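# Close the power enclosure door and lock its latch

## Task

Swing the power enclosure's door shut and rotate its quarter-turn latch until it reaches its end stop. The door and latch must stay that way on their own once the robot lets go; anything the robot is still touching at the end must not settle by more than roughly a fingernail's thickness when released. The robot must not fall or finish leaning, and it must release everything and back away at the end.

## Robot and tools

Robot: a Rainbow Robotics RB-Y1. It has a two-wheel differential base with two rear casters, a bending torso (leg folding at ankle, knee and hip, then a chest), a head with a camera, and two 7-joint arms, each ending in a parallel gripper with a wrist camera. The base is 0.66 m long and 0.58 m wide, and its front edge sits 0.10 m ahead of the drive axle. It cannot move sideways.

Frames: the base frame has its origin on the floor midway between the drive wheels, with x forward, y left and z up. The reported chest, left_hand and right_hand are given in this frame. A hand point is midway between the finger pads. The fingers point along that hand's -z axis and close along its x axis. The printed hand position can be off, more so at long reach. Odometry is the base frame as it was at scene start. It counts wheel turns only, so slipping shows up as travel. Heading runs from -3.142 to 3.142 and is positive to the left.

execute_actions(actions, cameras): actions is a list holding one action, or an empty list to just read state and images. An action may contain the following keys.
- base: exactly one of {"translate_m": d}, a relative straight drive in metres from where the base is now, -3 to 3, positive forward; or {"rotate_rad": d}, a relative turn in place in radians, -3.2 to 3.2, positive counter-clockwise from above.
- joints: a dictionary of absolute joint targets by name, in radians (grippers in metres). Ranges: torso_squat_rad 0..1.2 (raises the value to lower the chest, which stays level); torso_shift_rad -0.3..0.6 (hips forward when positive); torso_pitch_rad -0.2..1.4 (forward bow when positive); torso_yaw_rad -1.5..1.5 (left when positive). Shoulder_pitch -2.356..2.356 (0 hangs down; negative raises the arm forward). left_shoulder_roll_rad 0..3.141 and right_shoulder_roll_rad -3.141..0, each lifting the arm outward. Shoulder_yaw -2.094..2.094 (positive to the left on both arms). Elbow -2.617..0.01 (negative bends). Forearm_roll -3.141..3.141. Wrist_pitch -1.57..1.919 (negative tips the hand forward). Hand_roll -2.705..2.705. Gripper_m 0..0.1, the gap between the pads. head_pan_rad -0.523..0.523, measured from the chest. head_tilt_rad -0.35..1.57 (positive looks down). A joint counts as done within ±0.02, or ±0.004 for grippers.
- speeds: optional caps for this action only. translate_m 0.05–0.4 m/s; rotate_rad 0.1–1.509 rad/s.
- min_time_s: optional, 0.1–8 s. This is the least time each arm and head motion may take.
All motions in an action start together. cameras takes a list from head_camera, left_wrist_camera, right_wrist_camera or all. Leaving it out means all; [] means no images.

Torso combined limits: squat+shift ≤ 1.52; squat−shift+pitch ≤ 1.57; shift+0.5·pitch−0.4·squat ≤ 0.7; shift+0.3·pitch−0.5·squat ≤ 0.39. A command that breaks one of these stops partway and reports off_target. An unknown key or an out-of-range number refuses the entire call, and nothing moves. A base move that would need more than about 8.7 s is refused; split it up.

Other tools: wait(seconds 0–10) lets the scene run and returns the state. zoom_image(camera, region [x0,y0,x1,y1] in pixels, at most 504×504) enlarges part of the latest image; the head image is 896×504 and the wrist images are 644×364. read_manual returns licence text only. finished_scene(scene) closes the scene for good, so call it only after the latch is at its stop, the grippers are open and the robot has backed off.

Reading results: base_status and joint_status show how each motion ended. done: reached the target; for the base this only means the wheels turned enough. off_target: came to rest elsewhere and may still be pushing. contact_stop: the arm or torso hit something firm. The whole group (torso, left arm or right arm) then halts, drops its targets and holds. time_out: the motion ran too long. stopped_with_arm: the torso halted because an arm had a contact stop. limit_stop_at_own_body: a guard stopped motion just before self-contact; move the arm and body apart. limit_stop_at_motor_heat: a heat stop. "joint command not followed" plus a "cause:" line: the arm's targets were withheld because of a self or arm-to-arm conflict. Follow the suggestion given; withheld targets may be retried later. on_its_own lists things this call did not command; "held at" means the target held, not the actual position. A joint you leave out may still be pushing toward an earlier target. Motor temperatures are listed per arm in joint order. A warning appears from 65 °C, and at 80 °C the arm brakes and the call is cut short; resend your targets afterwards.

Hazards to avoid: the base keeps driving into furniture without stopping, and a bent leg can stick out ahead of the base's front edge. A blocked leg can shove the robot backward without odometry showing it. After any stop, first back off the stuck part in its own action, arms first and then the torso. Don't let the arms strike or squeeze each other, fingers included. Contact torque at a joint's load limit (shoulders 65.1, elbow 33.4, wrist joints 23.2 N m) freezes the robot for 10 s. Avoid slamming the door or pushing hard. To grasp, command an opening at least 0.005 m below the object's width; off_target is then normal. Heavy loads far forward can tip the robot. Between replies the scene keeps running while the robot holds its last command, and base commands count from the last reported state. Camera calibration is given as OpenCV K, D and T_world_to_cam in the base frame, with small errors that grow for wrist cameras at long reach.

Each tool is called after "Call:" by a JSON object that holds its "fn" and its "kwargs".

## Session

Call:
{"fn": "execute_actions", "kwargs": {"actions": []}}

Scene clock: 0.00 s.
Motor temperatures (°C, as the motors report them): left_arm=[27 31 28 28 33 31 35] | right_arm=[27 28 27 32 31 33 37]
base_odometry: x=+0.000 y=+0.000 heading=+0.000 (m, m, rad; odometry frame)
base_status: not commanded
joint_positions: torso_squat_rad=+0.350 torso_shift_rad=-0.001 torso_pitch_rad=-0.001 torso_yaw_rad=+0.000 left_shoulder_pitch_rad=+0.008 left_shoulder_roll_rad=+0.030 left_shoulder_yaw_rad=-0.027 left_elbow_rad=-0.176 left_forearm_roll_rad=-0.017 left_wrist_pitch_rad=-0.002 left_hand_roll_rad=+0.013 left_gripper_m=+0.101 right_shoulder_pitch_rad=-0.010 right_shoulder_roll_rad=-0.020 right_shoulder_yaw_rad=-0.021 right_elbow_rad=-0.207 right_forearm_roll_rad=-0.033 right_wrist_pitch_rad=+0.009 right_hand_roll_rad=-0.030 right_gripper_m=+0.099 head_pan_rad=-0.001 head_tilt_rad=+0.401
joint_status: not commanded
chest: x=-0.2285 y=-0.0009 z=+1.2475 quat_wxyz=(+1.000, +0.001, +0.000, +0.000) (m; base frame)
left_hand: x=-0.1482 y=+0.2404 z=+0.5671 quat_wxyz=(+0.996, +0.014, -0.085, -0.015) (m; base frame)
right_hand: x=-0.1221 y=-0.2370 z=+0.5695 quat_wxyz=(+0.994, -0.007, -0.104, -0.039) (m; base frame)
pictures: head_camera, left_wrist_camera, right_wrist_camera
camera_calibration (this result's frames):
head_camera: T_world_to_cam=[[-0.0149047, -0.998913, 0.044171, -0.0701729], [-0.350955, -0.036139, -0.935695, 1.33741], [0.936274, -0.0294483, -0.350034, 0.641789], [0, 0, 0, 1]] pos_world=[-0.132567, -0.00286446, 1.47915]
left_wrist_camera: T_world_to_cam=[[0.985136, 0.0225262, 0.170291, 0.0401149], [-0.0874295, -0.787591, 0.609965, -0.141023], [0.14786, -0.615787, -0.773915, 0.695018], [0, 0, 0, 1]] pos_world=[-0.154613, 0.316011, 0.617073]
right_wrist_camera: T_world_to_cam=[[-0.982318, 0.0482287, -0.180902, -0.00918292], [-0.0717798, 0.795396, 0.601825, -0.121972], [0.172914, 0.604169, -0.77787, 0.690586], [0, 0, 0, 1]] pos_world=[-0.137188, -0.319771, 0.60893]
Images, in order (width x height): head_camera 896x504, left_wrist_camera 644x364, right_wrist_camera 644x364.

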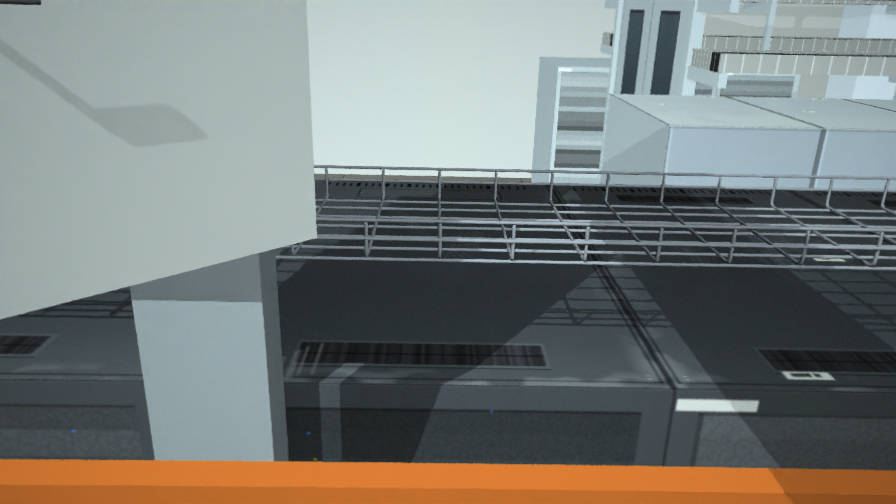

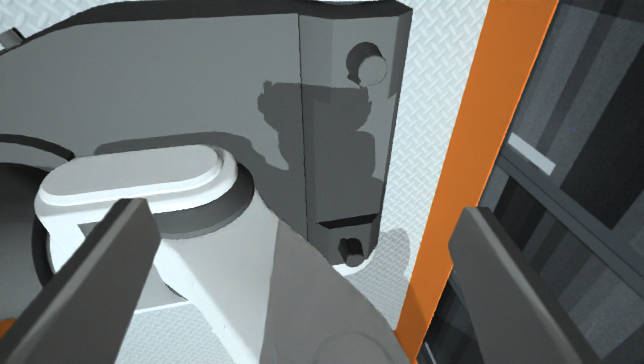

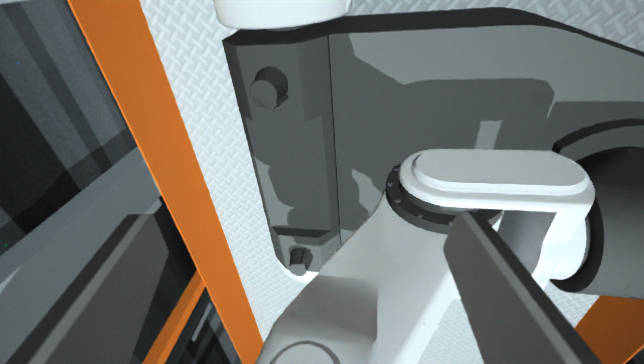

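Call:
{"fn": "execute_actions", "kwargs": {"actions": []}}

Scene clock: 24.47 s.
Motor temperatures (°C, as the motors report them): left_arm=[27 31 28 28 33 31 35] | right_arm=[27 28 27 32 30 33 37]
base_odometry: x=+0.000 y=+0.000 heading=+0.000 (m, m, rad; odometry frame)
base_status: not commanded
joint_positions: torso_squat_rad=+0.350 torso_shift_rad=-0.001 torso_pitch_rad=-0.001 torso_yaw_rad=+0.000 left_shoulder_pitch_rad=+0.008 left_shoulder_roll_rad=+0.030 left_shoulder_yaw_rad=-0.027 left_elbow_rad=-0.176 left_forearm_roll_rad=-0.017 left_wrist_pitch_rad=-0.002 left_hand_roll_rad=+0.013 left_gripper_m=+0.101 right_shoulder_pitch_rad=-0.010 right_shoulder_roll_rad=-0.020 right_shoulder_yaw_rad=-0.021 right_elbow_rad=-0.207 right_forearm_roll_rad=-0.033 right_wrist_pitch_rad=+0.009 right_hand_roll_rad=-0.030 right_gripper_m=+0.099 head_pan_rad=-0.001 head_tilt_rad=+0.401
joint_status: not commanded
chest: x=-0.2285 y=-0.0009 z=+1.2475 quat_wxyz=(+1.000, +0.001, +0.000, +0.000) (m; base frame)
left_hand: x=-0.1482 y=+0.2404 z=+0.5671 quat_wxyz=(+0.996, +0.014, -0.085, -0.015) (m; base frame)
right_hand: x=-0.1221 y=-0.2370 z=+0.5695 quat_wxyz=(+0.994, -0.007, -0.104, -0.039) (m; base frame)
pictures: head_camera, left_wrist_camera, right_wrist_camera
camera_calibration (this result's frames):
head_camera: T_world_to_cam=[[-0.0149049, -0.998913, 0.0441713, -0.0701732], [-0.350952, -0.0361393, -0.935696, 1.33741], [0.936275, -0.0294485, -0.350032, 0.641788], [0, 0, 0, 1]] pos_world=[-0.132569, -0.00286421, 1.47915]
left_wrist_camera: T_world_to_cam=[[0.985136, 0.022526, 0.170293, 0.0401138], [-0.0874314, -0.78759, 0.609965, -0.141024], [0.147862, -0.615787, -0.773914, 0.695018], [0, 0, 0, 1]] pos_world=[-0.154614, 0.316011, 0.617073]
right_wrist_camera: T_world_to_cam=[[-0.982317, 0.048229, -0.180905, -0.00918119], [-0.0717814, 0.795396, 0.601825, -0.121972], [0.172917, 0.604168, -0.777869, 0.690586], [0, 0, 0, 1]] pos_world=[-0.137188, -0.319771, 0.60893]
Images, in order (width x height): head_camera 896x504, left_wrist_camera 644x364, right_wrist_camera 644x364.

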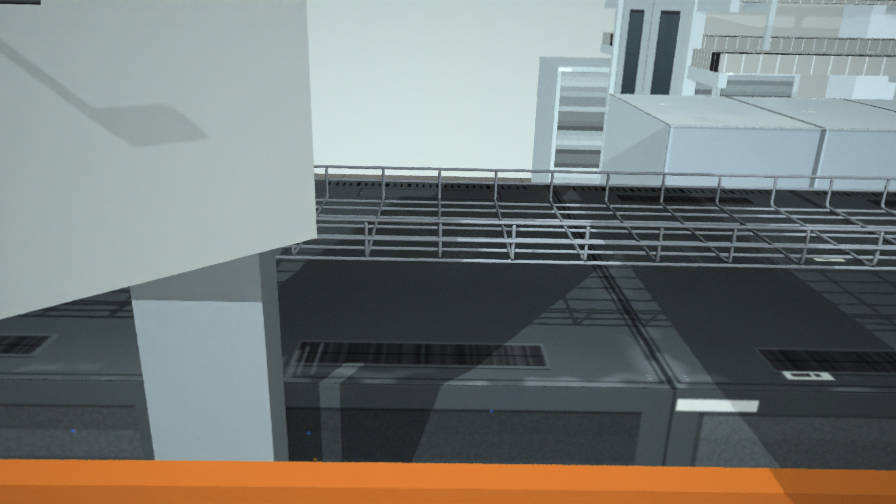

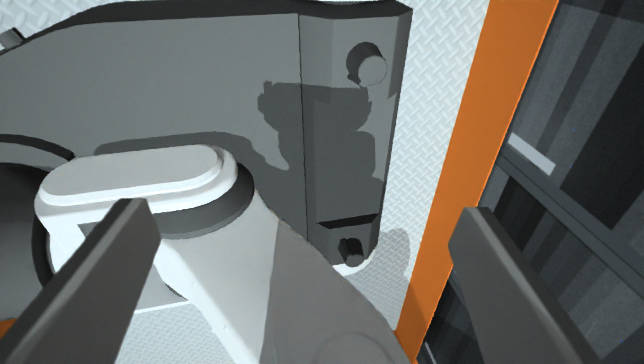

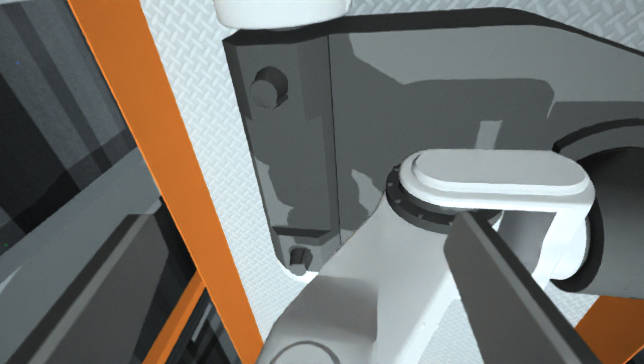

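Call:
{"fn": "execute_actions", "kwargs": {"actions": [{"joints": {"head_pan_rad": 0.45, "head_tilt_rad": 0.08, "left_elbow_rad": -2.35, "left_wrist_pitch_rad": 1.5, "left_gripper_m": 0.07, "torso_squat_rad": 0.0, "torso_shift_rad": -0.15}}], "cameras": ["head_camera", "left_wrist_camera"]}}

Scene clock: 75.80 s.
Motor temperatures (°C, as the motors report them): left_arm=[27 31 28 28 33 31 35] | right_arm=[27 28 27 32 30 33 37]
base_odometry: x=+0.000 y=+0.000 heading=+0.000 (m, m, rad; odometry frame)
base_status: not commanded
joint_positions: torso_squat_rad=+0.000 torso_shift_rad=-0.150 torso_pitch_rad=-0.001 torso_yaw_rad=+0.000 left_shoulder_pitch_rad=+0.008 left_shoulder_roll_rad=+0.030 left_shoulder_yaw_rad=-0.027 left_elbow_rad=-2.350 left_forearm_roll_rad=-0.017 left_wrist_pitch_rad=+1.500 left_hand_roll_rad=+0.013 left_gripper_m=+0.070 right_shoulder_pitch_rad=-0.010 right_shoulder_roll_rad=-0.020 right_shoulder_yaw_rad=-0.021 right_elbow_rad=-0.207 right_forearm_roll_rad=-0.033 right_wrist_pitch_rad=+0.009 right_hand_roll_rad=-0.030 right_gripper_m=+0.099 head_pan_rad=+0.450 head_tilt_rad=+0.080
joint_status: all done
chest: x=-0.3328 y=-0.0009 z=+1.2821 quat_wxyz=(+1.000, +0.001, +0.000, +0.000) (m; base frame)
left_hand: x=+0.0732 y=+0.2214 z=+1.0890 quat_wxyz=(+0.912, +0.014, -0.409, -0.009) (m; base frame)
right_hand: x=-0.2263 y=-0.2370 z=+0.6041 quat_wxyz=(+0.994, -0.007, -0.104, -0.039) (m; base frame)
pictures: head_camera, left_wrist_camera
camera_calibration (this result's frames):
head_camera: T_world_to_cam=[[0.409443, -0.911561, 0.0375943, 0.0685093], [-0.018246, -0.04938, -0.998613, 1.52983], [0.912153, 0.40819, -0.0368506, 0.28032], [0, 0, 0, 1]] pos_world=[-0.255832, 0.0235699, 1.53547]
left_wrist_camera: T_world_to_cam=[[0.664616, 0.0279123, 0.746663, -0.871841], [-0.449735, -0.783065, 0.429589, -0.233049], [0.596677, -0.621313, -0.507885, 0.733209], [0, 0, 0, 1]] pos_world=[0.0371401, 0.297394, 1.12347]
Images, in order (width x height): head_camera 896x504, left_wrist_camera 644x364.

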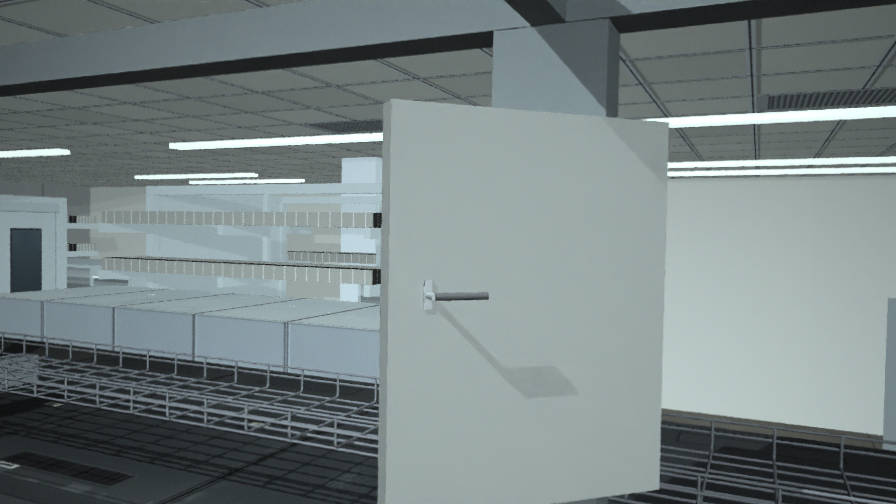

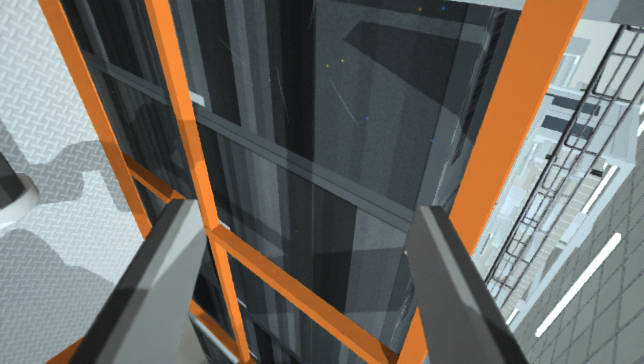

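Call:
{"fn": "zoom_image", "kwargs": {"camera": "head_camera", "region": [370, 240, 610, 420]}}

Call:
{"fn": "zoom_image", "kwargs": {"camera": "head_camera", "region": [360, 80, 700, 200]}}

Call:
{"fn": "zoom_image", "kwargs": {"camera": "head_camera", "region": [560, 424, 700, 504]}}

Region (370, 240, 610, 420) of head_camera's 896x504 image, scaled by 2.100, with more detail than that image has; it fills the top 378 rows of this view, and the rest is white.

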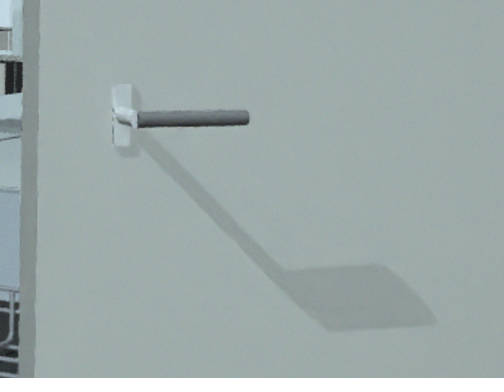

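Region (360, 80, 700, 200) of head_camera's 896x504 image, scaled by 1.482, with more detail than that image has; it fills the top 178 rows of this view, and the rest is white.

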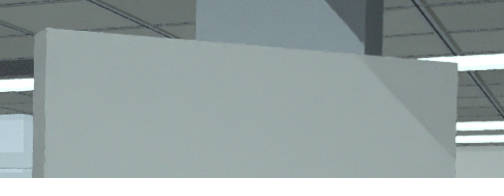

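Region (560, 424, 700, 504) of head_camera's 896x504 image, scaled by 3.600, with more detail than that image has; it fills the top 288 rows of this view, and the rest is white.

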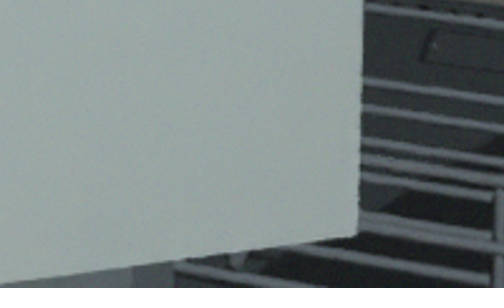

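Call:
{"fn": "execute_actions", "kwargs": {"actions": [{"joints": {"left_shoulder_pitch_rad": -0.947, "left_shoulder_roll_rad": 0.308, "left_shoulder_yaw_rad": 0.396, "left_elbow_rad": -1.92, "left_forearm_roll_rad": 0.202, "left_wrist_pitch_rad": 1.327, "left_hand_roll_rad": -0.049, "head_tilt_rad": 0.14}, "min_time_s": 1.4}], "cameras": ["head_camera", "left_wrist_camera"]}}

Scene clock: 197.67 s.
Motor temperatures (°C, as the motors report them): left_arm=[27 31 28 29 33 31 35] | right_arm=[27 28 27 32 30 33 37]
base_odometry: x=+0.000 y=+0.000 heading=+0.000 (m, m, rad; odometry frame)
base_status: not commanded
joint_positions: torso_squat_rad=+0.000 torso_shift_rad=-0.150 torso_pitch_rad=-0.001 torso_yaw_rad=+0.000 left_shoulder_pitch_rad=-0.947 left_shoulder_roll_rad=+0.308 left_shoulder_yaw_rad=+0.396 left_elbow_rad=-1.920 left_forearm_roll_rad=+0.202 left_wrist_pitch_rad=+1.327 left_hand_roll_rad=-0.049 left_gripper_m=+0.070 right_shoulder_pitch_rad=-0.010 right_shoulder_roll_rad=-0.020 right_shoulder_yaw_rad=-0.021 right_elbow_rad=-0.207 right_forearm_roll_rad=-0.033 right_wrist_pitch_rad=+0.009 right_hand_roll_rad=-0.030 right_gripper_m=+0.099 head_pan_rad=+0.450 head_tilt_rad=+0.140
joint_status: all done
chest: x=-0.3328 y=-0.0009 z=+1.2821 quat_wxyz=(+1.000, +0.001, +0.000, +0.000) (m; base frame)
left_hand: x=+0.2296 y=+0.2847 z=+1.4739 quat_wxyz=(+0.707, +0.000, -0.708, -0.001) (m; base frame)
right_hand: x=-0.2263 y=-0.2370 z=+0.6041 quat_wxyz=(+0.994, -0.007, -0.104, -0.039) (m; base frame)
pictures: head_camera, left_wrist_camera
camera_calibration (this result's frames):
head_camera: T_world_to_cam=[[0.411567, -0.910536, 0.0392084, 0.0667726], [-0.0720179, -0.0753787, -0.994551, 1.50706], [0.908529, 0.406501, -0.0965982, 0.367761], [0, 0, 0, 1]] pos_world=[-0.253068, 0.0249037, 1.53176]
left_wrist_camera: T_world_to_cam=[[-0.00102042, 0.053793, 0.998552, -1.49074], [-0.636333, -0.770333, 0.0408484, 0.333712], [0.771414, -0.635369, 0.0350163, 0.0383285], [0, 0, 0, 1]] pos_world=[0.181264, 0.361614, 1.47361]
Images, in order (width x height): head_camera 896x504, left_wrist_camera 644x364.

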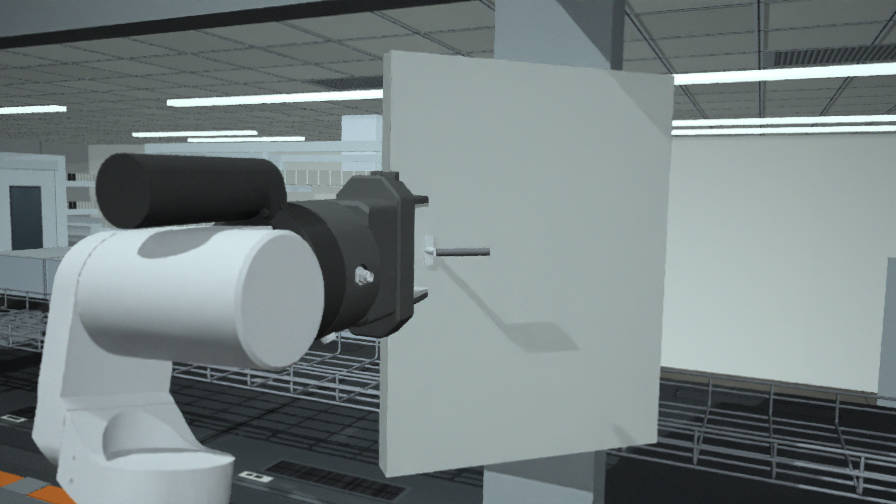

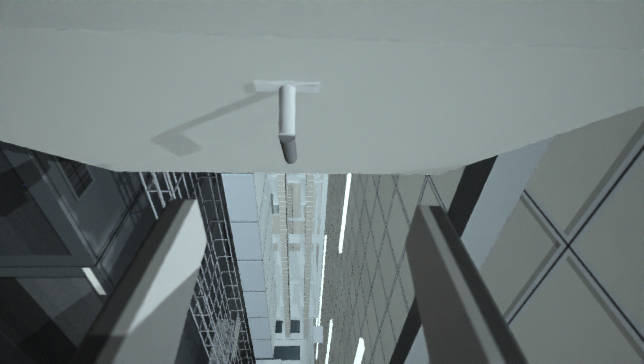

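Call:
{"fn": "zoom_image", "kwargs": {"camera": "left_wrist_camera", "region": [160, 20, 460, 240]}}

Call:
{"fn": "zoom_image", "kwargs": {"camera": "head_camera", "region": [340, 160, 540, 350]}}

Call:
{"fn": "zoom_image", "kwargs": {"camera": "head_camera", "region": [360, 400, 700, 504]}}

Call:
{"fn": "zoom_image", "kwargs": {"camera": "head_camera", "region": [360, 30, 700, 130]}}

Region (160, 20, 460, 240) of left_wrist_camera's 644x364 image, scaled by 1.680, with more detail than that image has; it fills the top 370 rows of this view, and the rest is white.

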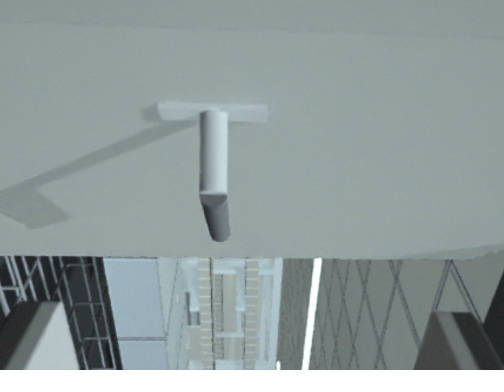

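Region (340, 160, 540, 350) of head_camera's 896x504 image, scaled by 2.520, with more detail than that image has; it fills the top 479 rows of this view, and the rest is white.

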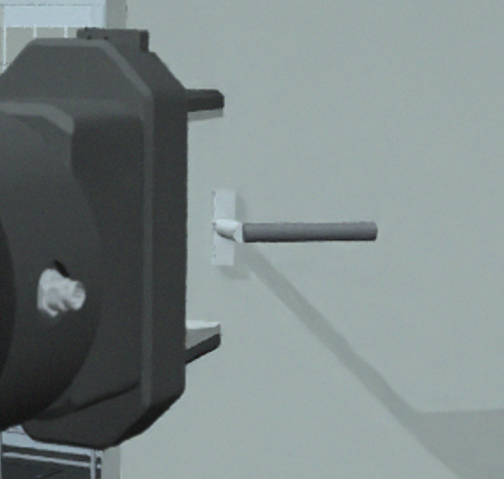

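Region (360, 400, 700, 504) of head_camera's 896x504 image, scaled by 1.482, with more detail than that image has; it fills the top 154 rows of this view, and the rest is white.

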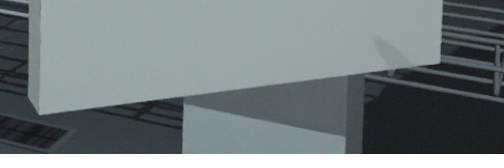

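Region (360, 30, 700, 130) of head_camera's 896x504 image, scaled by 1.482, with more detail than that image has; it fills the top 148 rows of this view, and the rest is white.

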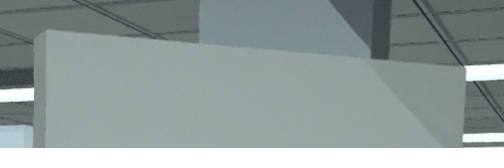

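Call:
{"fn": "zoom_image", "kwargs": {"camera": "left_wrist_camera", "region": [60, 120, 500, 220]}}

Region (60, 120, 500, 220) of left_wrist_camera's 644x364 image, scaled by 1.145, with more detail than that image has; it fills the top 115 rows of this view, and the rest is white.

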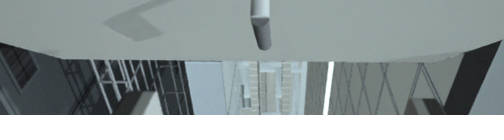

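Call:
{"fn": "execute_actions", "kwargs": {"actions": [{"joints": {"torso_shift_rad": 0.15, "left_shoulder_pitch_rad": -0.913, "left_shoulder_roll_rad": 0.561, "left_shoulder_yaw_rad": 0.549, "left_elbow_rad": -1.645, "left_forearm_roll_rad": 0.521, "left_wrist_pitch_rad": 1.226, "left_hand_roll_rad": -0.96, "head_pan_rad": 0.52}, "min_time_s": 2.5}], "cameras": ["head_camera", "left_wrist_camera"]}}

Scene clock: 312.93 s.
Motor temperatures (°C, as the motors report them): left_arm=[29 32 28 29 33 31 35] | right_arm=[27 28 27 32 30 33 37]
base_odometry: x=+0.000 y=+0.000 heading=+0.000 (m, m, rad; odometry frame)
base_status: not commanded
joint_positions: torso_squat_rad=+0.000 torso_shift_rad=+0.150 torso_pitch_rad=-0.001 torso_yaw_rad=+0.000 left_shoulder_pitch_rad=-0.914 left_shoulder_roll_rad=+0.561 left_shoulder_yaw_rad=+0.548 left_elbow_rad=-1.645 left_forearm_roll_rad=+0.521 left_wrist_pitch_rad=+1.226 left_hand_roll_rad=-0.960 left_gripper_m=+0.070 right_shoulder_pitch_rad=-0.010 right_shoulder_roll_rad=-0.020 right_shoulder_yaw_rad=-0.021 right_elbow_rad=-0.207 right_forearm_roll_rad=-0.033 right_wrist_pitch_rad=+0.009 right_hand_roll_rad=-0.030 right_gripper_m=+0.099 head_pan_rad=+0.520 head_tilt_rad=+0.140
joint_status: all done
chest: x=-0.1235 y=-0.0009 z=+1.2821 quat_wxyz=(+1.000, +0.001, +0.000, +0.000) (m; base frame)
left_hand: x=+0.4548 y=+0.3976 z=+1.4645 quat_wxyz=(+0.670, +0.251, -0.646, -0.267) (m; base frame)
right_hand: x=-0.0171 y=-0.2370 z=+0.6041 quat_wxyz=(+0.994, -0.007, -0.104, -0.039) (m; base frame)
pictures: head_camera, left_wrist_camera
camera_calibration (this result's frames):
head_camera: T_world_to_cam=[[0.474235, -0.879524, 0.0392273, -0.0129898], [-0.0666134, -0.0802749, -0.994544, 1.52267], [0.877875, 0.469034, -0.0966572, 0.174652], [0, 0, 0, 1]] pos_world=[-0.0457323, 0.0288894, 1.53175]
left_wrist_camera: T_world_to_cam=[[0.0245462, -0.63967, 0.768257, -0.885844], [-0.660256, -0.587405, -0.467993, 1.24776], [0.750639, -0.495759, -0.436765, 0.581548], [0, 0, 0, 1]] pos_world=[0.409055, 0.454603, 1.5185]
Images, in order (width x height): head_camera 896x504, left_wrist_camera 644x364.

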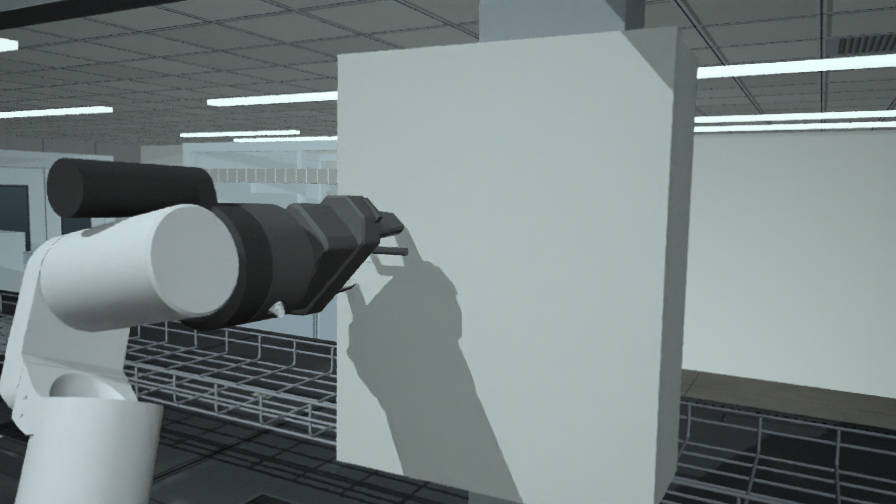

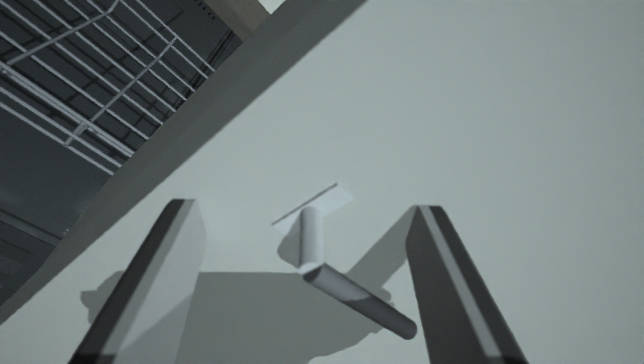

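Call:
{"fn": "zoom_image", "kwargs": {"camera": "left_wrist_camera", "region": [150, 150, 470, 364]}}

Call:
{"fn": "zoom_image", "kwargs": {"camera": "head_camera", "region": [290, 170, 490, 330]}}

Call:
{"fn": "zoom_image", "kwargs": {"camera": "head_camera", "region": [320, 0, 720, 120]}}

Call:
{"fn": "zoom_image", "kwargs": {"camera": "head_camera", "region": [320, 400, 720, 504]}}

Region (150, 150, 470, 364) of left_wrist_camera's 644x364 image, scaled by 1.575, with more detail than that image has; it fills the top 337 rows of this view, and the rest is white.

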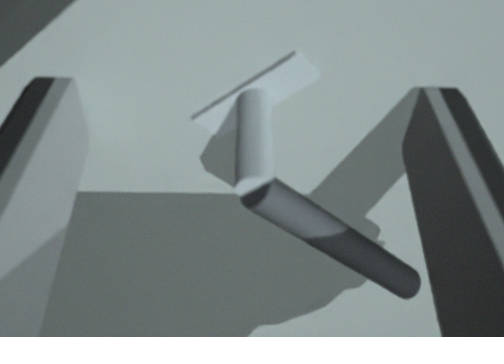

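Region (290, 170, 490, 330) of head_camera's 896x504 image, scaled by 2.520, with more detail than that image has; it fills the top 403 rows of this view, and the rest is white.

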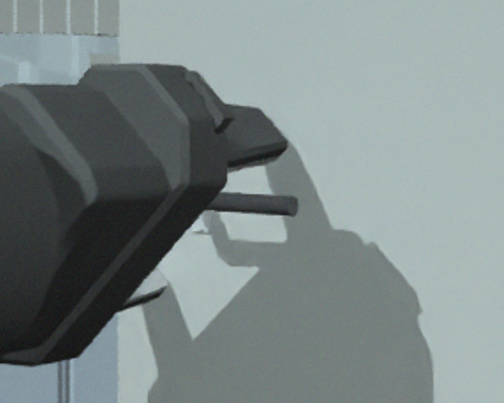

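Region (320, 0, 720, 120) of head_camera's 896x504 image, scaled by 1.260, with more detail than that image has; it fills the top 151 rows of this view, and the rest is white.

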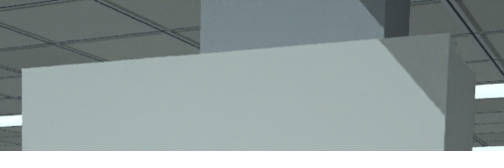

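Region (320, 400, 720, 504) of head_camera's 896x504 image, scaled by 1.260, with more detail than that image has; it fills the top 131 rows of this view, and the rest is white.

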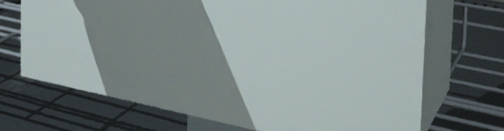

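Call:
{"fn": "execute_actions", "kwargs": {"actions": [{"joints": {"left_shoulder_pitch_rad": -0.950, "left_shoulder_roll_rad": 0.560, "left_shoulder_yaw_rad": 0.531, "left_elbow_rad": -1.547, "left_forearm_roll_rad": 0.512, "left_wrist_pitch_rad": 1.162, "left_hand_roll_rad": -1.16}, "min_time_s": 0.9}], "cameras": ["head_camera", "left_wrist_camera"]}}

Scene clock: 398.67 s.
Motor temperatures (°C, as the motors report them): left_arm=[28 32 28 29 33 31 35] | right_arm=[27 28 27 32 30 33 37]
base_odometry: x=+0.000 y=+0.000 heading=+0.000 (m, m, rad; odometry frame)
base_status: not commanded
joint_positions: torso_squat_rad=+0.000 torso_shift_rad=+0.149 torso_pitch_rad=-0.003 torso_yaw_rad=+0.001 left_shoulder_pitch_rad=-0.949 left_shoulder_roll_rad=+0.561 left_shoulder_yaw_rad=+0.533 left_elbow_rad=-1.549 left_forearm_roll_rad=+0.512 left_wrist_pitch_rad=+1.162 left_hand_roll_rad=-1.160 left_gripper_m=+0.070 right_shoulder_pitch_rad=-0.010 right_shoulder_roll_rad=-0.020 right_shoulder_yaw_rad=-0.021 right_elbow_rad=-0.207 right_forearm_roll_rad=-0.033 right_wrist_pitch_rad=+0.009 right_hand_roll_rad=-0.030 right_gripper_m=+0.099 head_pan_rad=+0.520 head_tilt_rad=+0.140
joint_status: all done
chest: x=-0.1252 y=-0.0009 z=+1.2822 quat_wxyz=(+1.000, +0.001, -0.001, +0.001) (m; base frame)
left_hand: x=+0.4714 y=+0.3994 z=+1.4650 quat_wxyz=(+0.643, +0.307, -0.623, -0.322) (m; base frame)
right_hand: x=-0.0170 y=-0.2370 z=+0.6045 quat_wxyz=(+0.994, -0.007, -0.106, -0.039) (m; base frame)
pictures: head_camera, left_wrist_camera
camera_calibration (this result's frames):
head_camera: T_world_to_cam=[[0.474722, -0.879206, 0.0404496, -0.0136934], [-0.0641536, -0.0804024, -0.994696, 1.52319], [0.877794, 0.469609, -0.0945731, 0.173416], [0, 0, 0, 1]] pos_world=[-0.0480047, 0.0289913, 1.53207]
left_wrist_camera: T_world_to_cam=[[0.017222, -0.762076, 0.647258, -0.655881], [-0.659411, -0.495271, -0.565583, 1.36569], [0.751585, -0.417068, -0.511051, 0.647179], [0, 0, 0, 1]] pos_world=[0.425433, 0.446471, 1.52767]
Images, in order (width x height): head_camera 896x504, left_wrist_camera 644x364.

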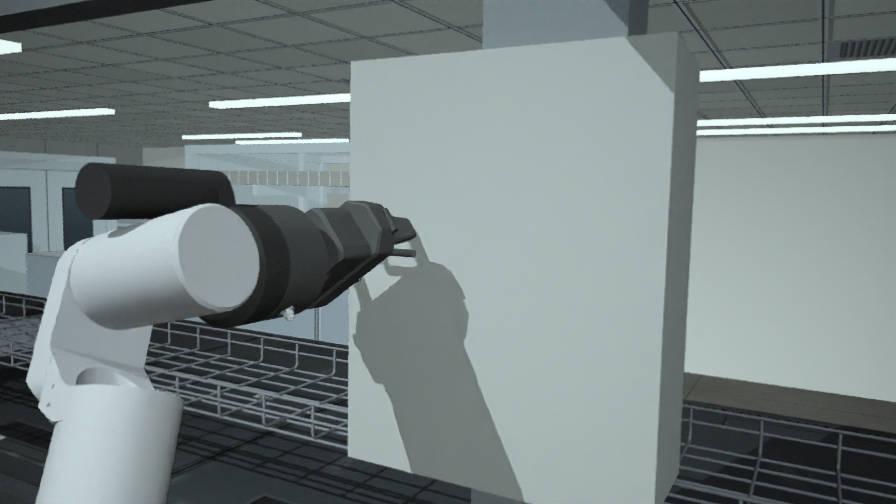

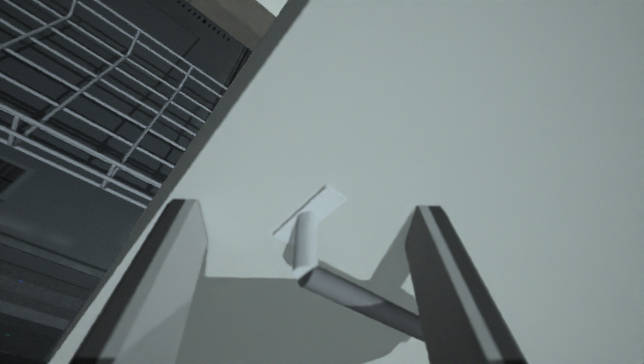

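Call:
{"fn": "execute_actions", "kwargs": {"actions": [{"joints": {"left_shoulder_pitch_rad": -0.939, "left_shoulder_roll_rad": 0.587, "left_shoulder_yaw_rad": 0.548, "left_elbow_rad": -1.501, "left_forearm_roll_rad": 0.557, "left_wrist_pitch_rad": 1.135, "left_hand_roll_rad": -2.70}, "min_time_s": 2.2}], "cameras": ["head_camera", "left_wrist_camera"]}}

Scene clock: 425.43 s.
Motor temperatures (°C, as the motors report them): left_arm=[29 32 28 29 33 32 35] | right_arm=[27 28 27 32 30 33 37]
base_odometry: x=+0.000 y=+0.000 heading=+0.000 (m, m, rad; odometry frame)
base_status: not commanded
joint_positions: torso_squat_rad=+0.000 torso_shift_rad=+0.149 torso_pitch_rad=-0.002 torso_yaw_rad=+0.001 left_shoulder_pitch_rad=-0.961 left_shoulder_roll_rad=+0.577 left_shoulder_yaw_rad=+0.541 left_elbow_rad=-1.541 left_forearm_roll_rad=+0.528 left_wrist_pitch_rad=+1.147 left_hand_roll_rad=-1.615 left_gripper_m=+0.070 right_shoulder_pitch_rad=-0.010 right_shoulder_roll_rad=-0.020 right_shoulder_yaw_rad=-0.021 right_elbow_rad=-0.207 right_forearm_roll_rad=-0.033 right_wrist_pitch_rad=+0.009 right_hand_roll_rad=-0.030 right_gripper_m=+0.099 head_pan_rad=+0.520 head_tilt_rad=+0.140
joint_status: left_shoulder_pitch_rad contact_stop (moved -0.011 of +0.010); left_elbow_rad contact_stop (moved +0.008 of +0.048); left_forearm_roll_rad contact_stop_at_left_shoulder_pitch_rad (moved +0.016 of +0.045); left_hand_roll_rad contact_stop_at_left_shoulder_pitch_rad (moved -0.455 of -1.540); the others done
on_its_own: left_shoulder_pitch_rad is held at -0.959, not at your -0.939, since a contact_stop; left_elbow_rad is held at -1.539, not at your -1.501, since a contact_stop; left_forearm_roll_rad is held at +0.528, not at your +0.557, since a contact_stop; left_hand_roll_rad is held at -1.615, not at your -2.700, since a contact_stop
chest: x=-0.1244 y=-0.0010 z=+1.2821 quat_wxyz=(+1.000, +0.001, -0.001, +0.000) (m; base frame)
left_hand: x=+0.4700 y=+0.4040 z=+1.4769 quat_wxyz=(+0.548, +0.444, -0.547, -0.450) (m; base frame)
right_hand: x=-0.0170 y=-0.2370 z=+0.6043 quat_wxyz=(+0.994, -0.007, -0.105, -0.039) (m; base frame)
pictures: head_camera, left_wrist_camera
camera_calibration (this result's frames):
head_camera: T_world_to_cam=[[0.474366, -0.879431, 0.0397369, -0.0133019], [-0.0652299, -0.080128, -0.994648, 1.52297], [0.877908, 0.469235, -0.0953751, 0.173806], [0, 0, 0, 1]] pos_world=[-0.0469327, 0.0287786, 1.53193]
left_wrist_camera: T_world_to_cam=[[-0.0039534, -0.967132, 0.254242, 0.0131919], [-0.642186, -0.192434, -0.742001, 1.50398], [0.766538, -0.166204, -0.620318, 0.709199], [0, 0, 0, 1]] pos_world=[0.422258, 0.420047, 1.55253]
Images, in order (width x height): head_camera 896x504, left_wrist_camera 644x364.

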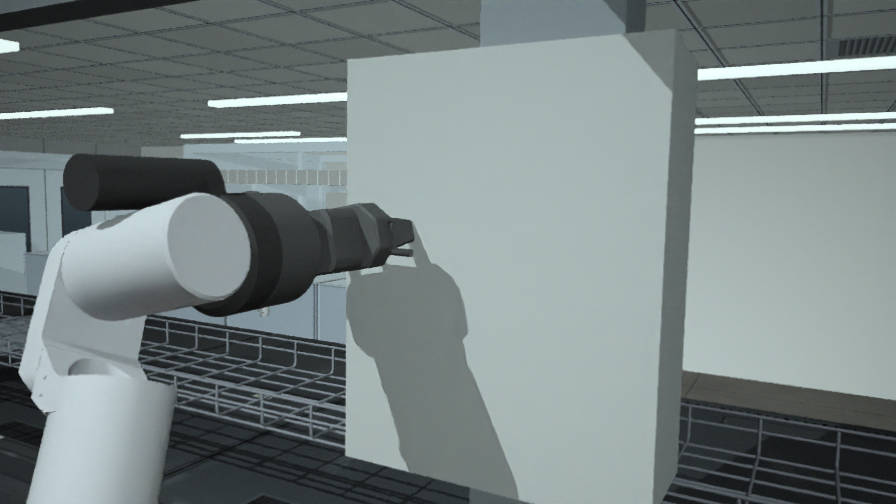

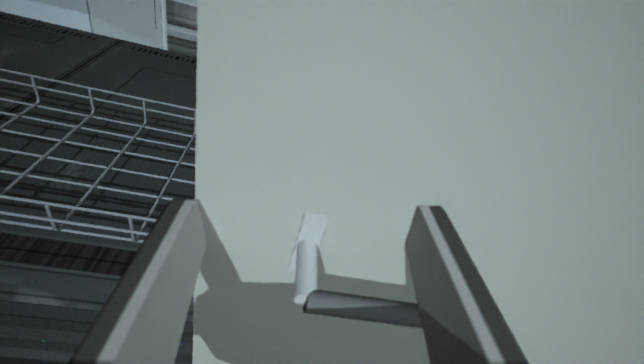

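Call:
{"fn": "execute_actions", "kwargs": {"actions": [{"joints": {"left_shoulder_pitch_rad": -0.931, "left_shoulder_roll_rad": 0.535, "left_shoulder_yaw_rad": 0.530, "left_elbow_rad": -1.565, "left_forearm_roll_rad": 0.5005, "left_wrist_pitch_rad": 1.1495, "left_hand_roll_rad": -0.90}, "min_time_s": 0.9}], "cameras": ["left_wrist_camera"]}}

Call:
{"fn": "execute_actions", "kwargs": {"actions": [{"joints": {"left_hand_roll_rad": -1.75}, "min_time_s": 1.2}], "cameras": ["head_camera", "left_wrist_camera"]}}

Scene clock: 473.43 s.
Motor temperatures (°C, as the motors report them): left_arm=[28 32 28 29 33 31 35] | right_arm=[27 28 27 32 30 33 37]
base_odometry: x=+0.000 y=+0.000 heading=+0.000 (m, m, rad; odometry frame)
base_status: not commanded
joint_positions: torso_squat_rad=+0.000 torso_shift_rad=+0.148 torso_pitch_rad=-0.004 torso_yaw_rad=+0.001 left_shoulder_pitch_rad=-0.933 left_shoulder_roll_rad=+0.538 left_shoulder_yaw_rad=+0.532 left_elbow_rad=-1.568 left_forearm_roll_rad=+0.501 left_wrist_pitch_rad=+1.149 left_hand_roll_rad=-0.900 left_gripper_m=+0.070 right_shoulder_pitch_rad=-0.010 right_shoulder_roll_rad=-0.020 right_shoulder_yaw_rad=-0.021 right_elbow_rad=-0.207 right_forearm_roll_rad=-0.033 right_wrist_pitch_rad=+0.009 right_hand_roll_rad=-0.030 right_gripper_m=+0.099 head_pan_rad=+0.520 head_tilt_rad=+0.140
joint_status: all done
chest: x=-0.1255 y=-0.0009 z=+1.2822 quat_wxyz=(+1.000, +0.001, -0.002, +0.001) (m; base frame)
left_hand: x=+0.4720 y=+0.3945 z=+1.4591 quat_wxyz=(+0.677, +0.224, -0.660, -0.235) (m; base frame)
right_hand: x=-0.0169 y=-0.2369 z=+0.6046 quat_wxyz=(+0.994, -0.007, -0.106, -0.039) (m; base frame)
pictures: left_wrist_camera
camera_calibration (this result's frames):
left_wrist_camera: T_world_to_cam=[[0.0196442, -0.570251, 0.821235, -0.986449], [-0.65221, -0.629868, -0.421768, 1.20019], [0.757783, -0.527333, -0.384297, 0.497301], [0, 0, 0, 1]] pos_world=[0.425305, 0.455678, 1.50742]
Images, in order (width x height): left_wrist_camera 644x364.

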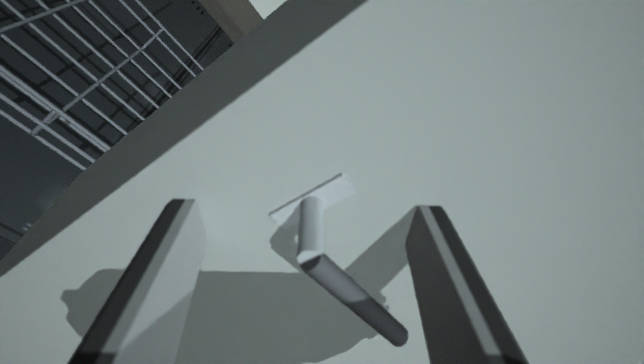

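Scene clock: 474.93 s.
Motor temperatures (°C, as the motors report them): left_arm=[28 32 28 29 33 31 35] | right_arm=[27 28 27 32 30 33 37]
base_odometry: x=+0.000 y=+0.000 heading=+0.000 (m, m, rad; odometry frame)
base_status: not commanded
joint_positions: torso_squat_rad=+0.000 torso_shift_rad=+0.149 torso_pitch_rad=-0.004 torso_yaw_rad=+0.001 left_shoulder_pitch_rad=-0.940 left_shoulder_roll_rad=+0.540 left_shoulder_yaw_rad=+0.533 left_elbow_rad=-1.570 left_forearm_roll_rad=+0.501 left_wrist_pitch_rad=+1.146 left_hand_roll_rad=-1.749 left_gripper_m=+0.070 right_shoulder_pitch_rad=-0.010 right_shoulder_roll_rad=-0.020 right_shoulder_yaw_rad=-0.021 right_elbow_rad=-0.207 right_forearm_roll_rad=-0.033 right_wrist_pitch_rad=+0.009 right_hand_roll_rad=-0.030 right_gripper_m=+0.099 head_pan_rad=+0.520 head_tilt_rad=+0.140
joint_status: all done
chest: x=-0.1254 y=-0.0013 z=+1.2822 quat_wxyz=(+1.000, +0.001, -0.002, +0.000) (m; base frame)
left_hand: x=+0.4713 y=+0.3933 z=+1.4651 quat_wxyz=(+0.517, +0.480, -0.512, -0.491) (m; base frame)
right_hand: x=-0.0169 y=-0.2368 z=+0.6044 quat_wxyz=(+0.994, -0.006, -0.106, -0.039) (m; base frame)
pictures: head_camera, left_wrist_camera
camera_calibration (this result's frames):
head_camera: T_world_to_cam=[[0.474358, -0.879422, 0.0400219, -0.0134361], [-0.0635026, -0.0795261, -0.994808, 1.52338], [0.878039, 0.469353, -0.0935694, 0.172572], [0, 0, 0, 1]] pos_world=[-0.0484129, 0.0283352, 1.53215]
left_wrist_camera: T_world_to_cam=[[-0.00455363, -0.993631, 0.112587, 0.224119], [-0.649113, -0.0827075, -0.756183, 1.47484], [0.760679, -0.0765252, -0.644602, 0.702246], [0, 0, 0, 1]] pos_world=[0.424172, 0.398412, 1.54268]
Images, in order (width x height): head_camera 896x504, left_wrist_camera 644x364.

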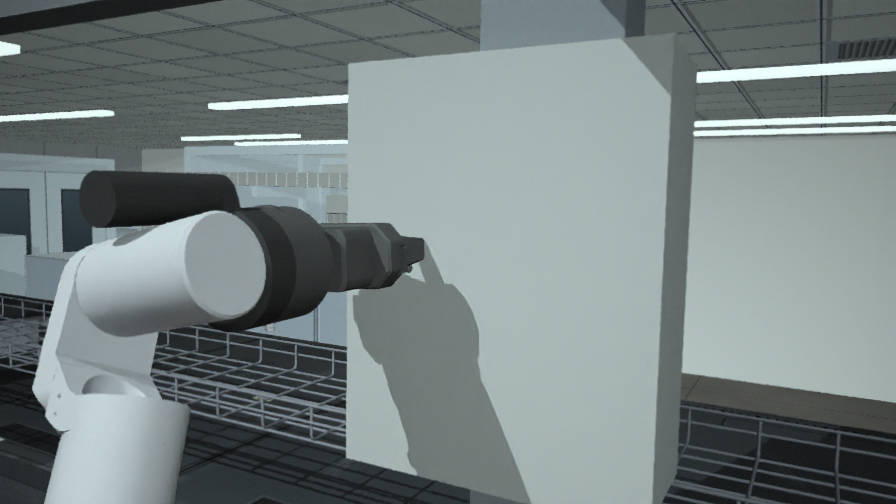

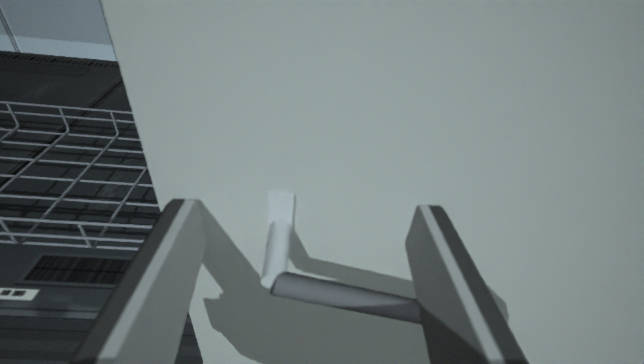

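Call:
{"fn": "execute_actions", "kwargs": {"actions": [{"joints": {"left_shoulder_pitch_rad": -0.925, "left_shoulder_roll_rad": 0.582, "left_shoulder_yaw_rad": 0.554, "left_elbow_rad": -1.505, "left_forearm_roll_rad": 0.5645, "left_wrist_pitch_rad": 1.1255, "left_hand_roll_rad": -2.70}, "min_time_s": 1.8}], "cameras": ["head_camera", "left_wrist_camera"]}}

Scene clock: 497.87 s.
Motor temperatures (°C, as the motors report them): left_arm=[28 32 29 30 33 40 35] | right_arm=[27 28 27 32 30 33 37]
base_odometry: x=+0.000 y=+0.000 heading=+0.000 (m, m, rad; odometry frame)
base_status: not commanded
joint_positions: torso_squat_rad=+0.000 torso_shift_rad=+0.149 torso_pitch_rad=-0.002 torso_yaw_rad=+0.001 left_shoulder_pitch_rad=-0.947 left_shoulder_roll_rad=+0.544 left_shoulder_yaw_rad=+0.535 left_elbow_rad=-1.573 left_forearm_roll_rad=+0.504 left_wrist_pitch_rad=+1.143 left_hand_roll_rad=-1.753 left_gripper_m=+0.070 right_shoulder_pitch_rad=-0.010 right_shoulder_roll_rad=-0.020 right_shoulder_yaw_rad=-0.021 right_elbow_rad=-0.207 right_forearm_roll_rad=-0.033 right_wrist_pitch_rad=+0.009 right_hand_roll_rad=-0.030 right_gripper_m=+0.099 head_pan_rad=+0.520 head_tilt_rad=+0.140
joint_status: left_shoulder_pitch_rad contact_stop_at_left_elbow_rad (moved -0.007 of +0.015); left_shoulder_roll_rad contact_stop_at_left_elbow_rad (moved +0.005 of +0.042); left_elbow_rad contact_stop (moved -0.003 of +0.065); left_forearm_roll_rad contact_stop_at_left_elbow_rad (moved +0.003 of +0.063); left_hand_roll_rad contact_stop_at_left_elbow_rad (moved -0.004 of -0.951); the others done
on_its_own: left_shoulder_pitch_rad is held at -0.945, not at your -0.925, since a contact_stop; left_shoulder_roll_rad is held at +0.543, not at your +0.582, since a contact_stop; left_elbow_rad is held at -1.571, not at your -1.505, since a contact_stop; left_forearm_roll_rad is held at +0.504, not at your +0.565, since a contact_stop; left_hand_roll_rad is held at -1.753, not at your -2.700, since a contact_stop
chest: x=-0.1247 y=-0.0010 z=+1.2821 quat_wxyz=(+1.000, +0.001, -0.001, +0.000) (m; base frame)
left_hand: x=+0.4703 y=+0.3943 z=+1.4716 quat_wxyz=(+0.512, +0.484, -0.514, -0.488) (m; base frame)
right_hand: x=-0.0170 y=-0.2370 z=+0.6043 quat_wxyz=(+0.994, -0.007, -0.105, -0.039) (m; base frame)
pictures: head_camera, left_wrist_camera
camera_calibration (this result's frames):
head_camera: T_world_to_cam=[[0.474398, -0.879406, 0.0398872, -0.0133941], [-0.0648353, -0.080091, -0.994677, 1.52306], [0.87792, 0.469287, -0.0950116, 0.173592], [0, 0, 0, 1]] pos_world=[-0.0472978, 0.0287401, 1.53198]
left_wrist_camera: T_world_to_cam=[[-0.00566159, -0.994071, 0.108585, 0.230999], [-0.638181, -0.080007, -0.765718, 1.487], [0.769866, -0.0736323, -0.633944, 0.686054], [0, 0, 0, 1]] pos_world=[0.422116, 0.399116, 1.54846]
Images, in order (width x height): head_camera 896x504, left_wrist_camera 644x364.

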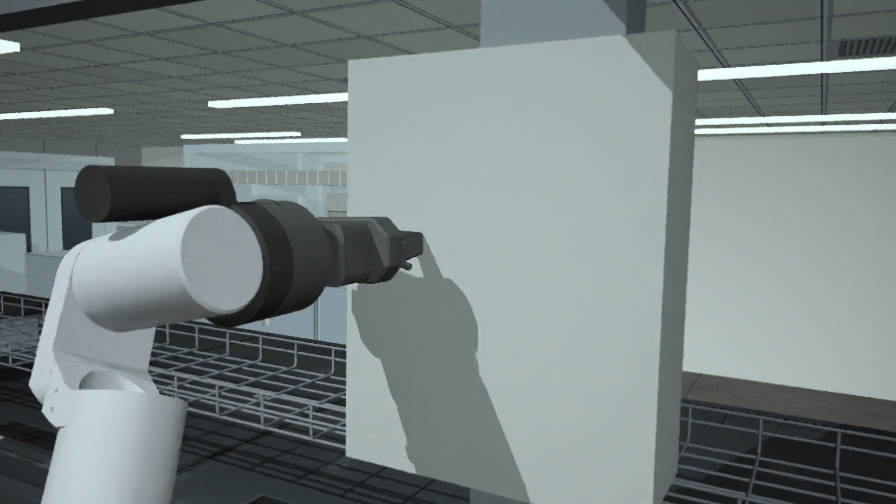

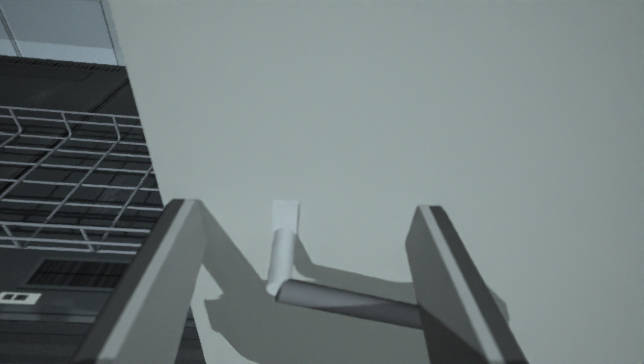

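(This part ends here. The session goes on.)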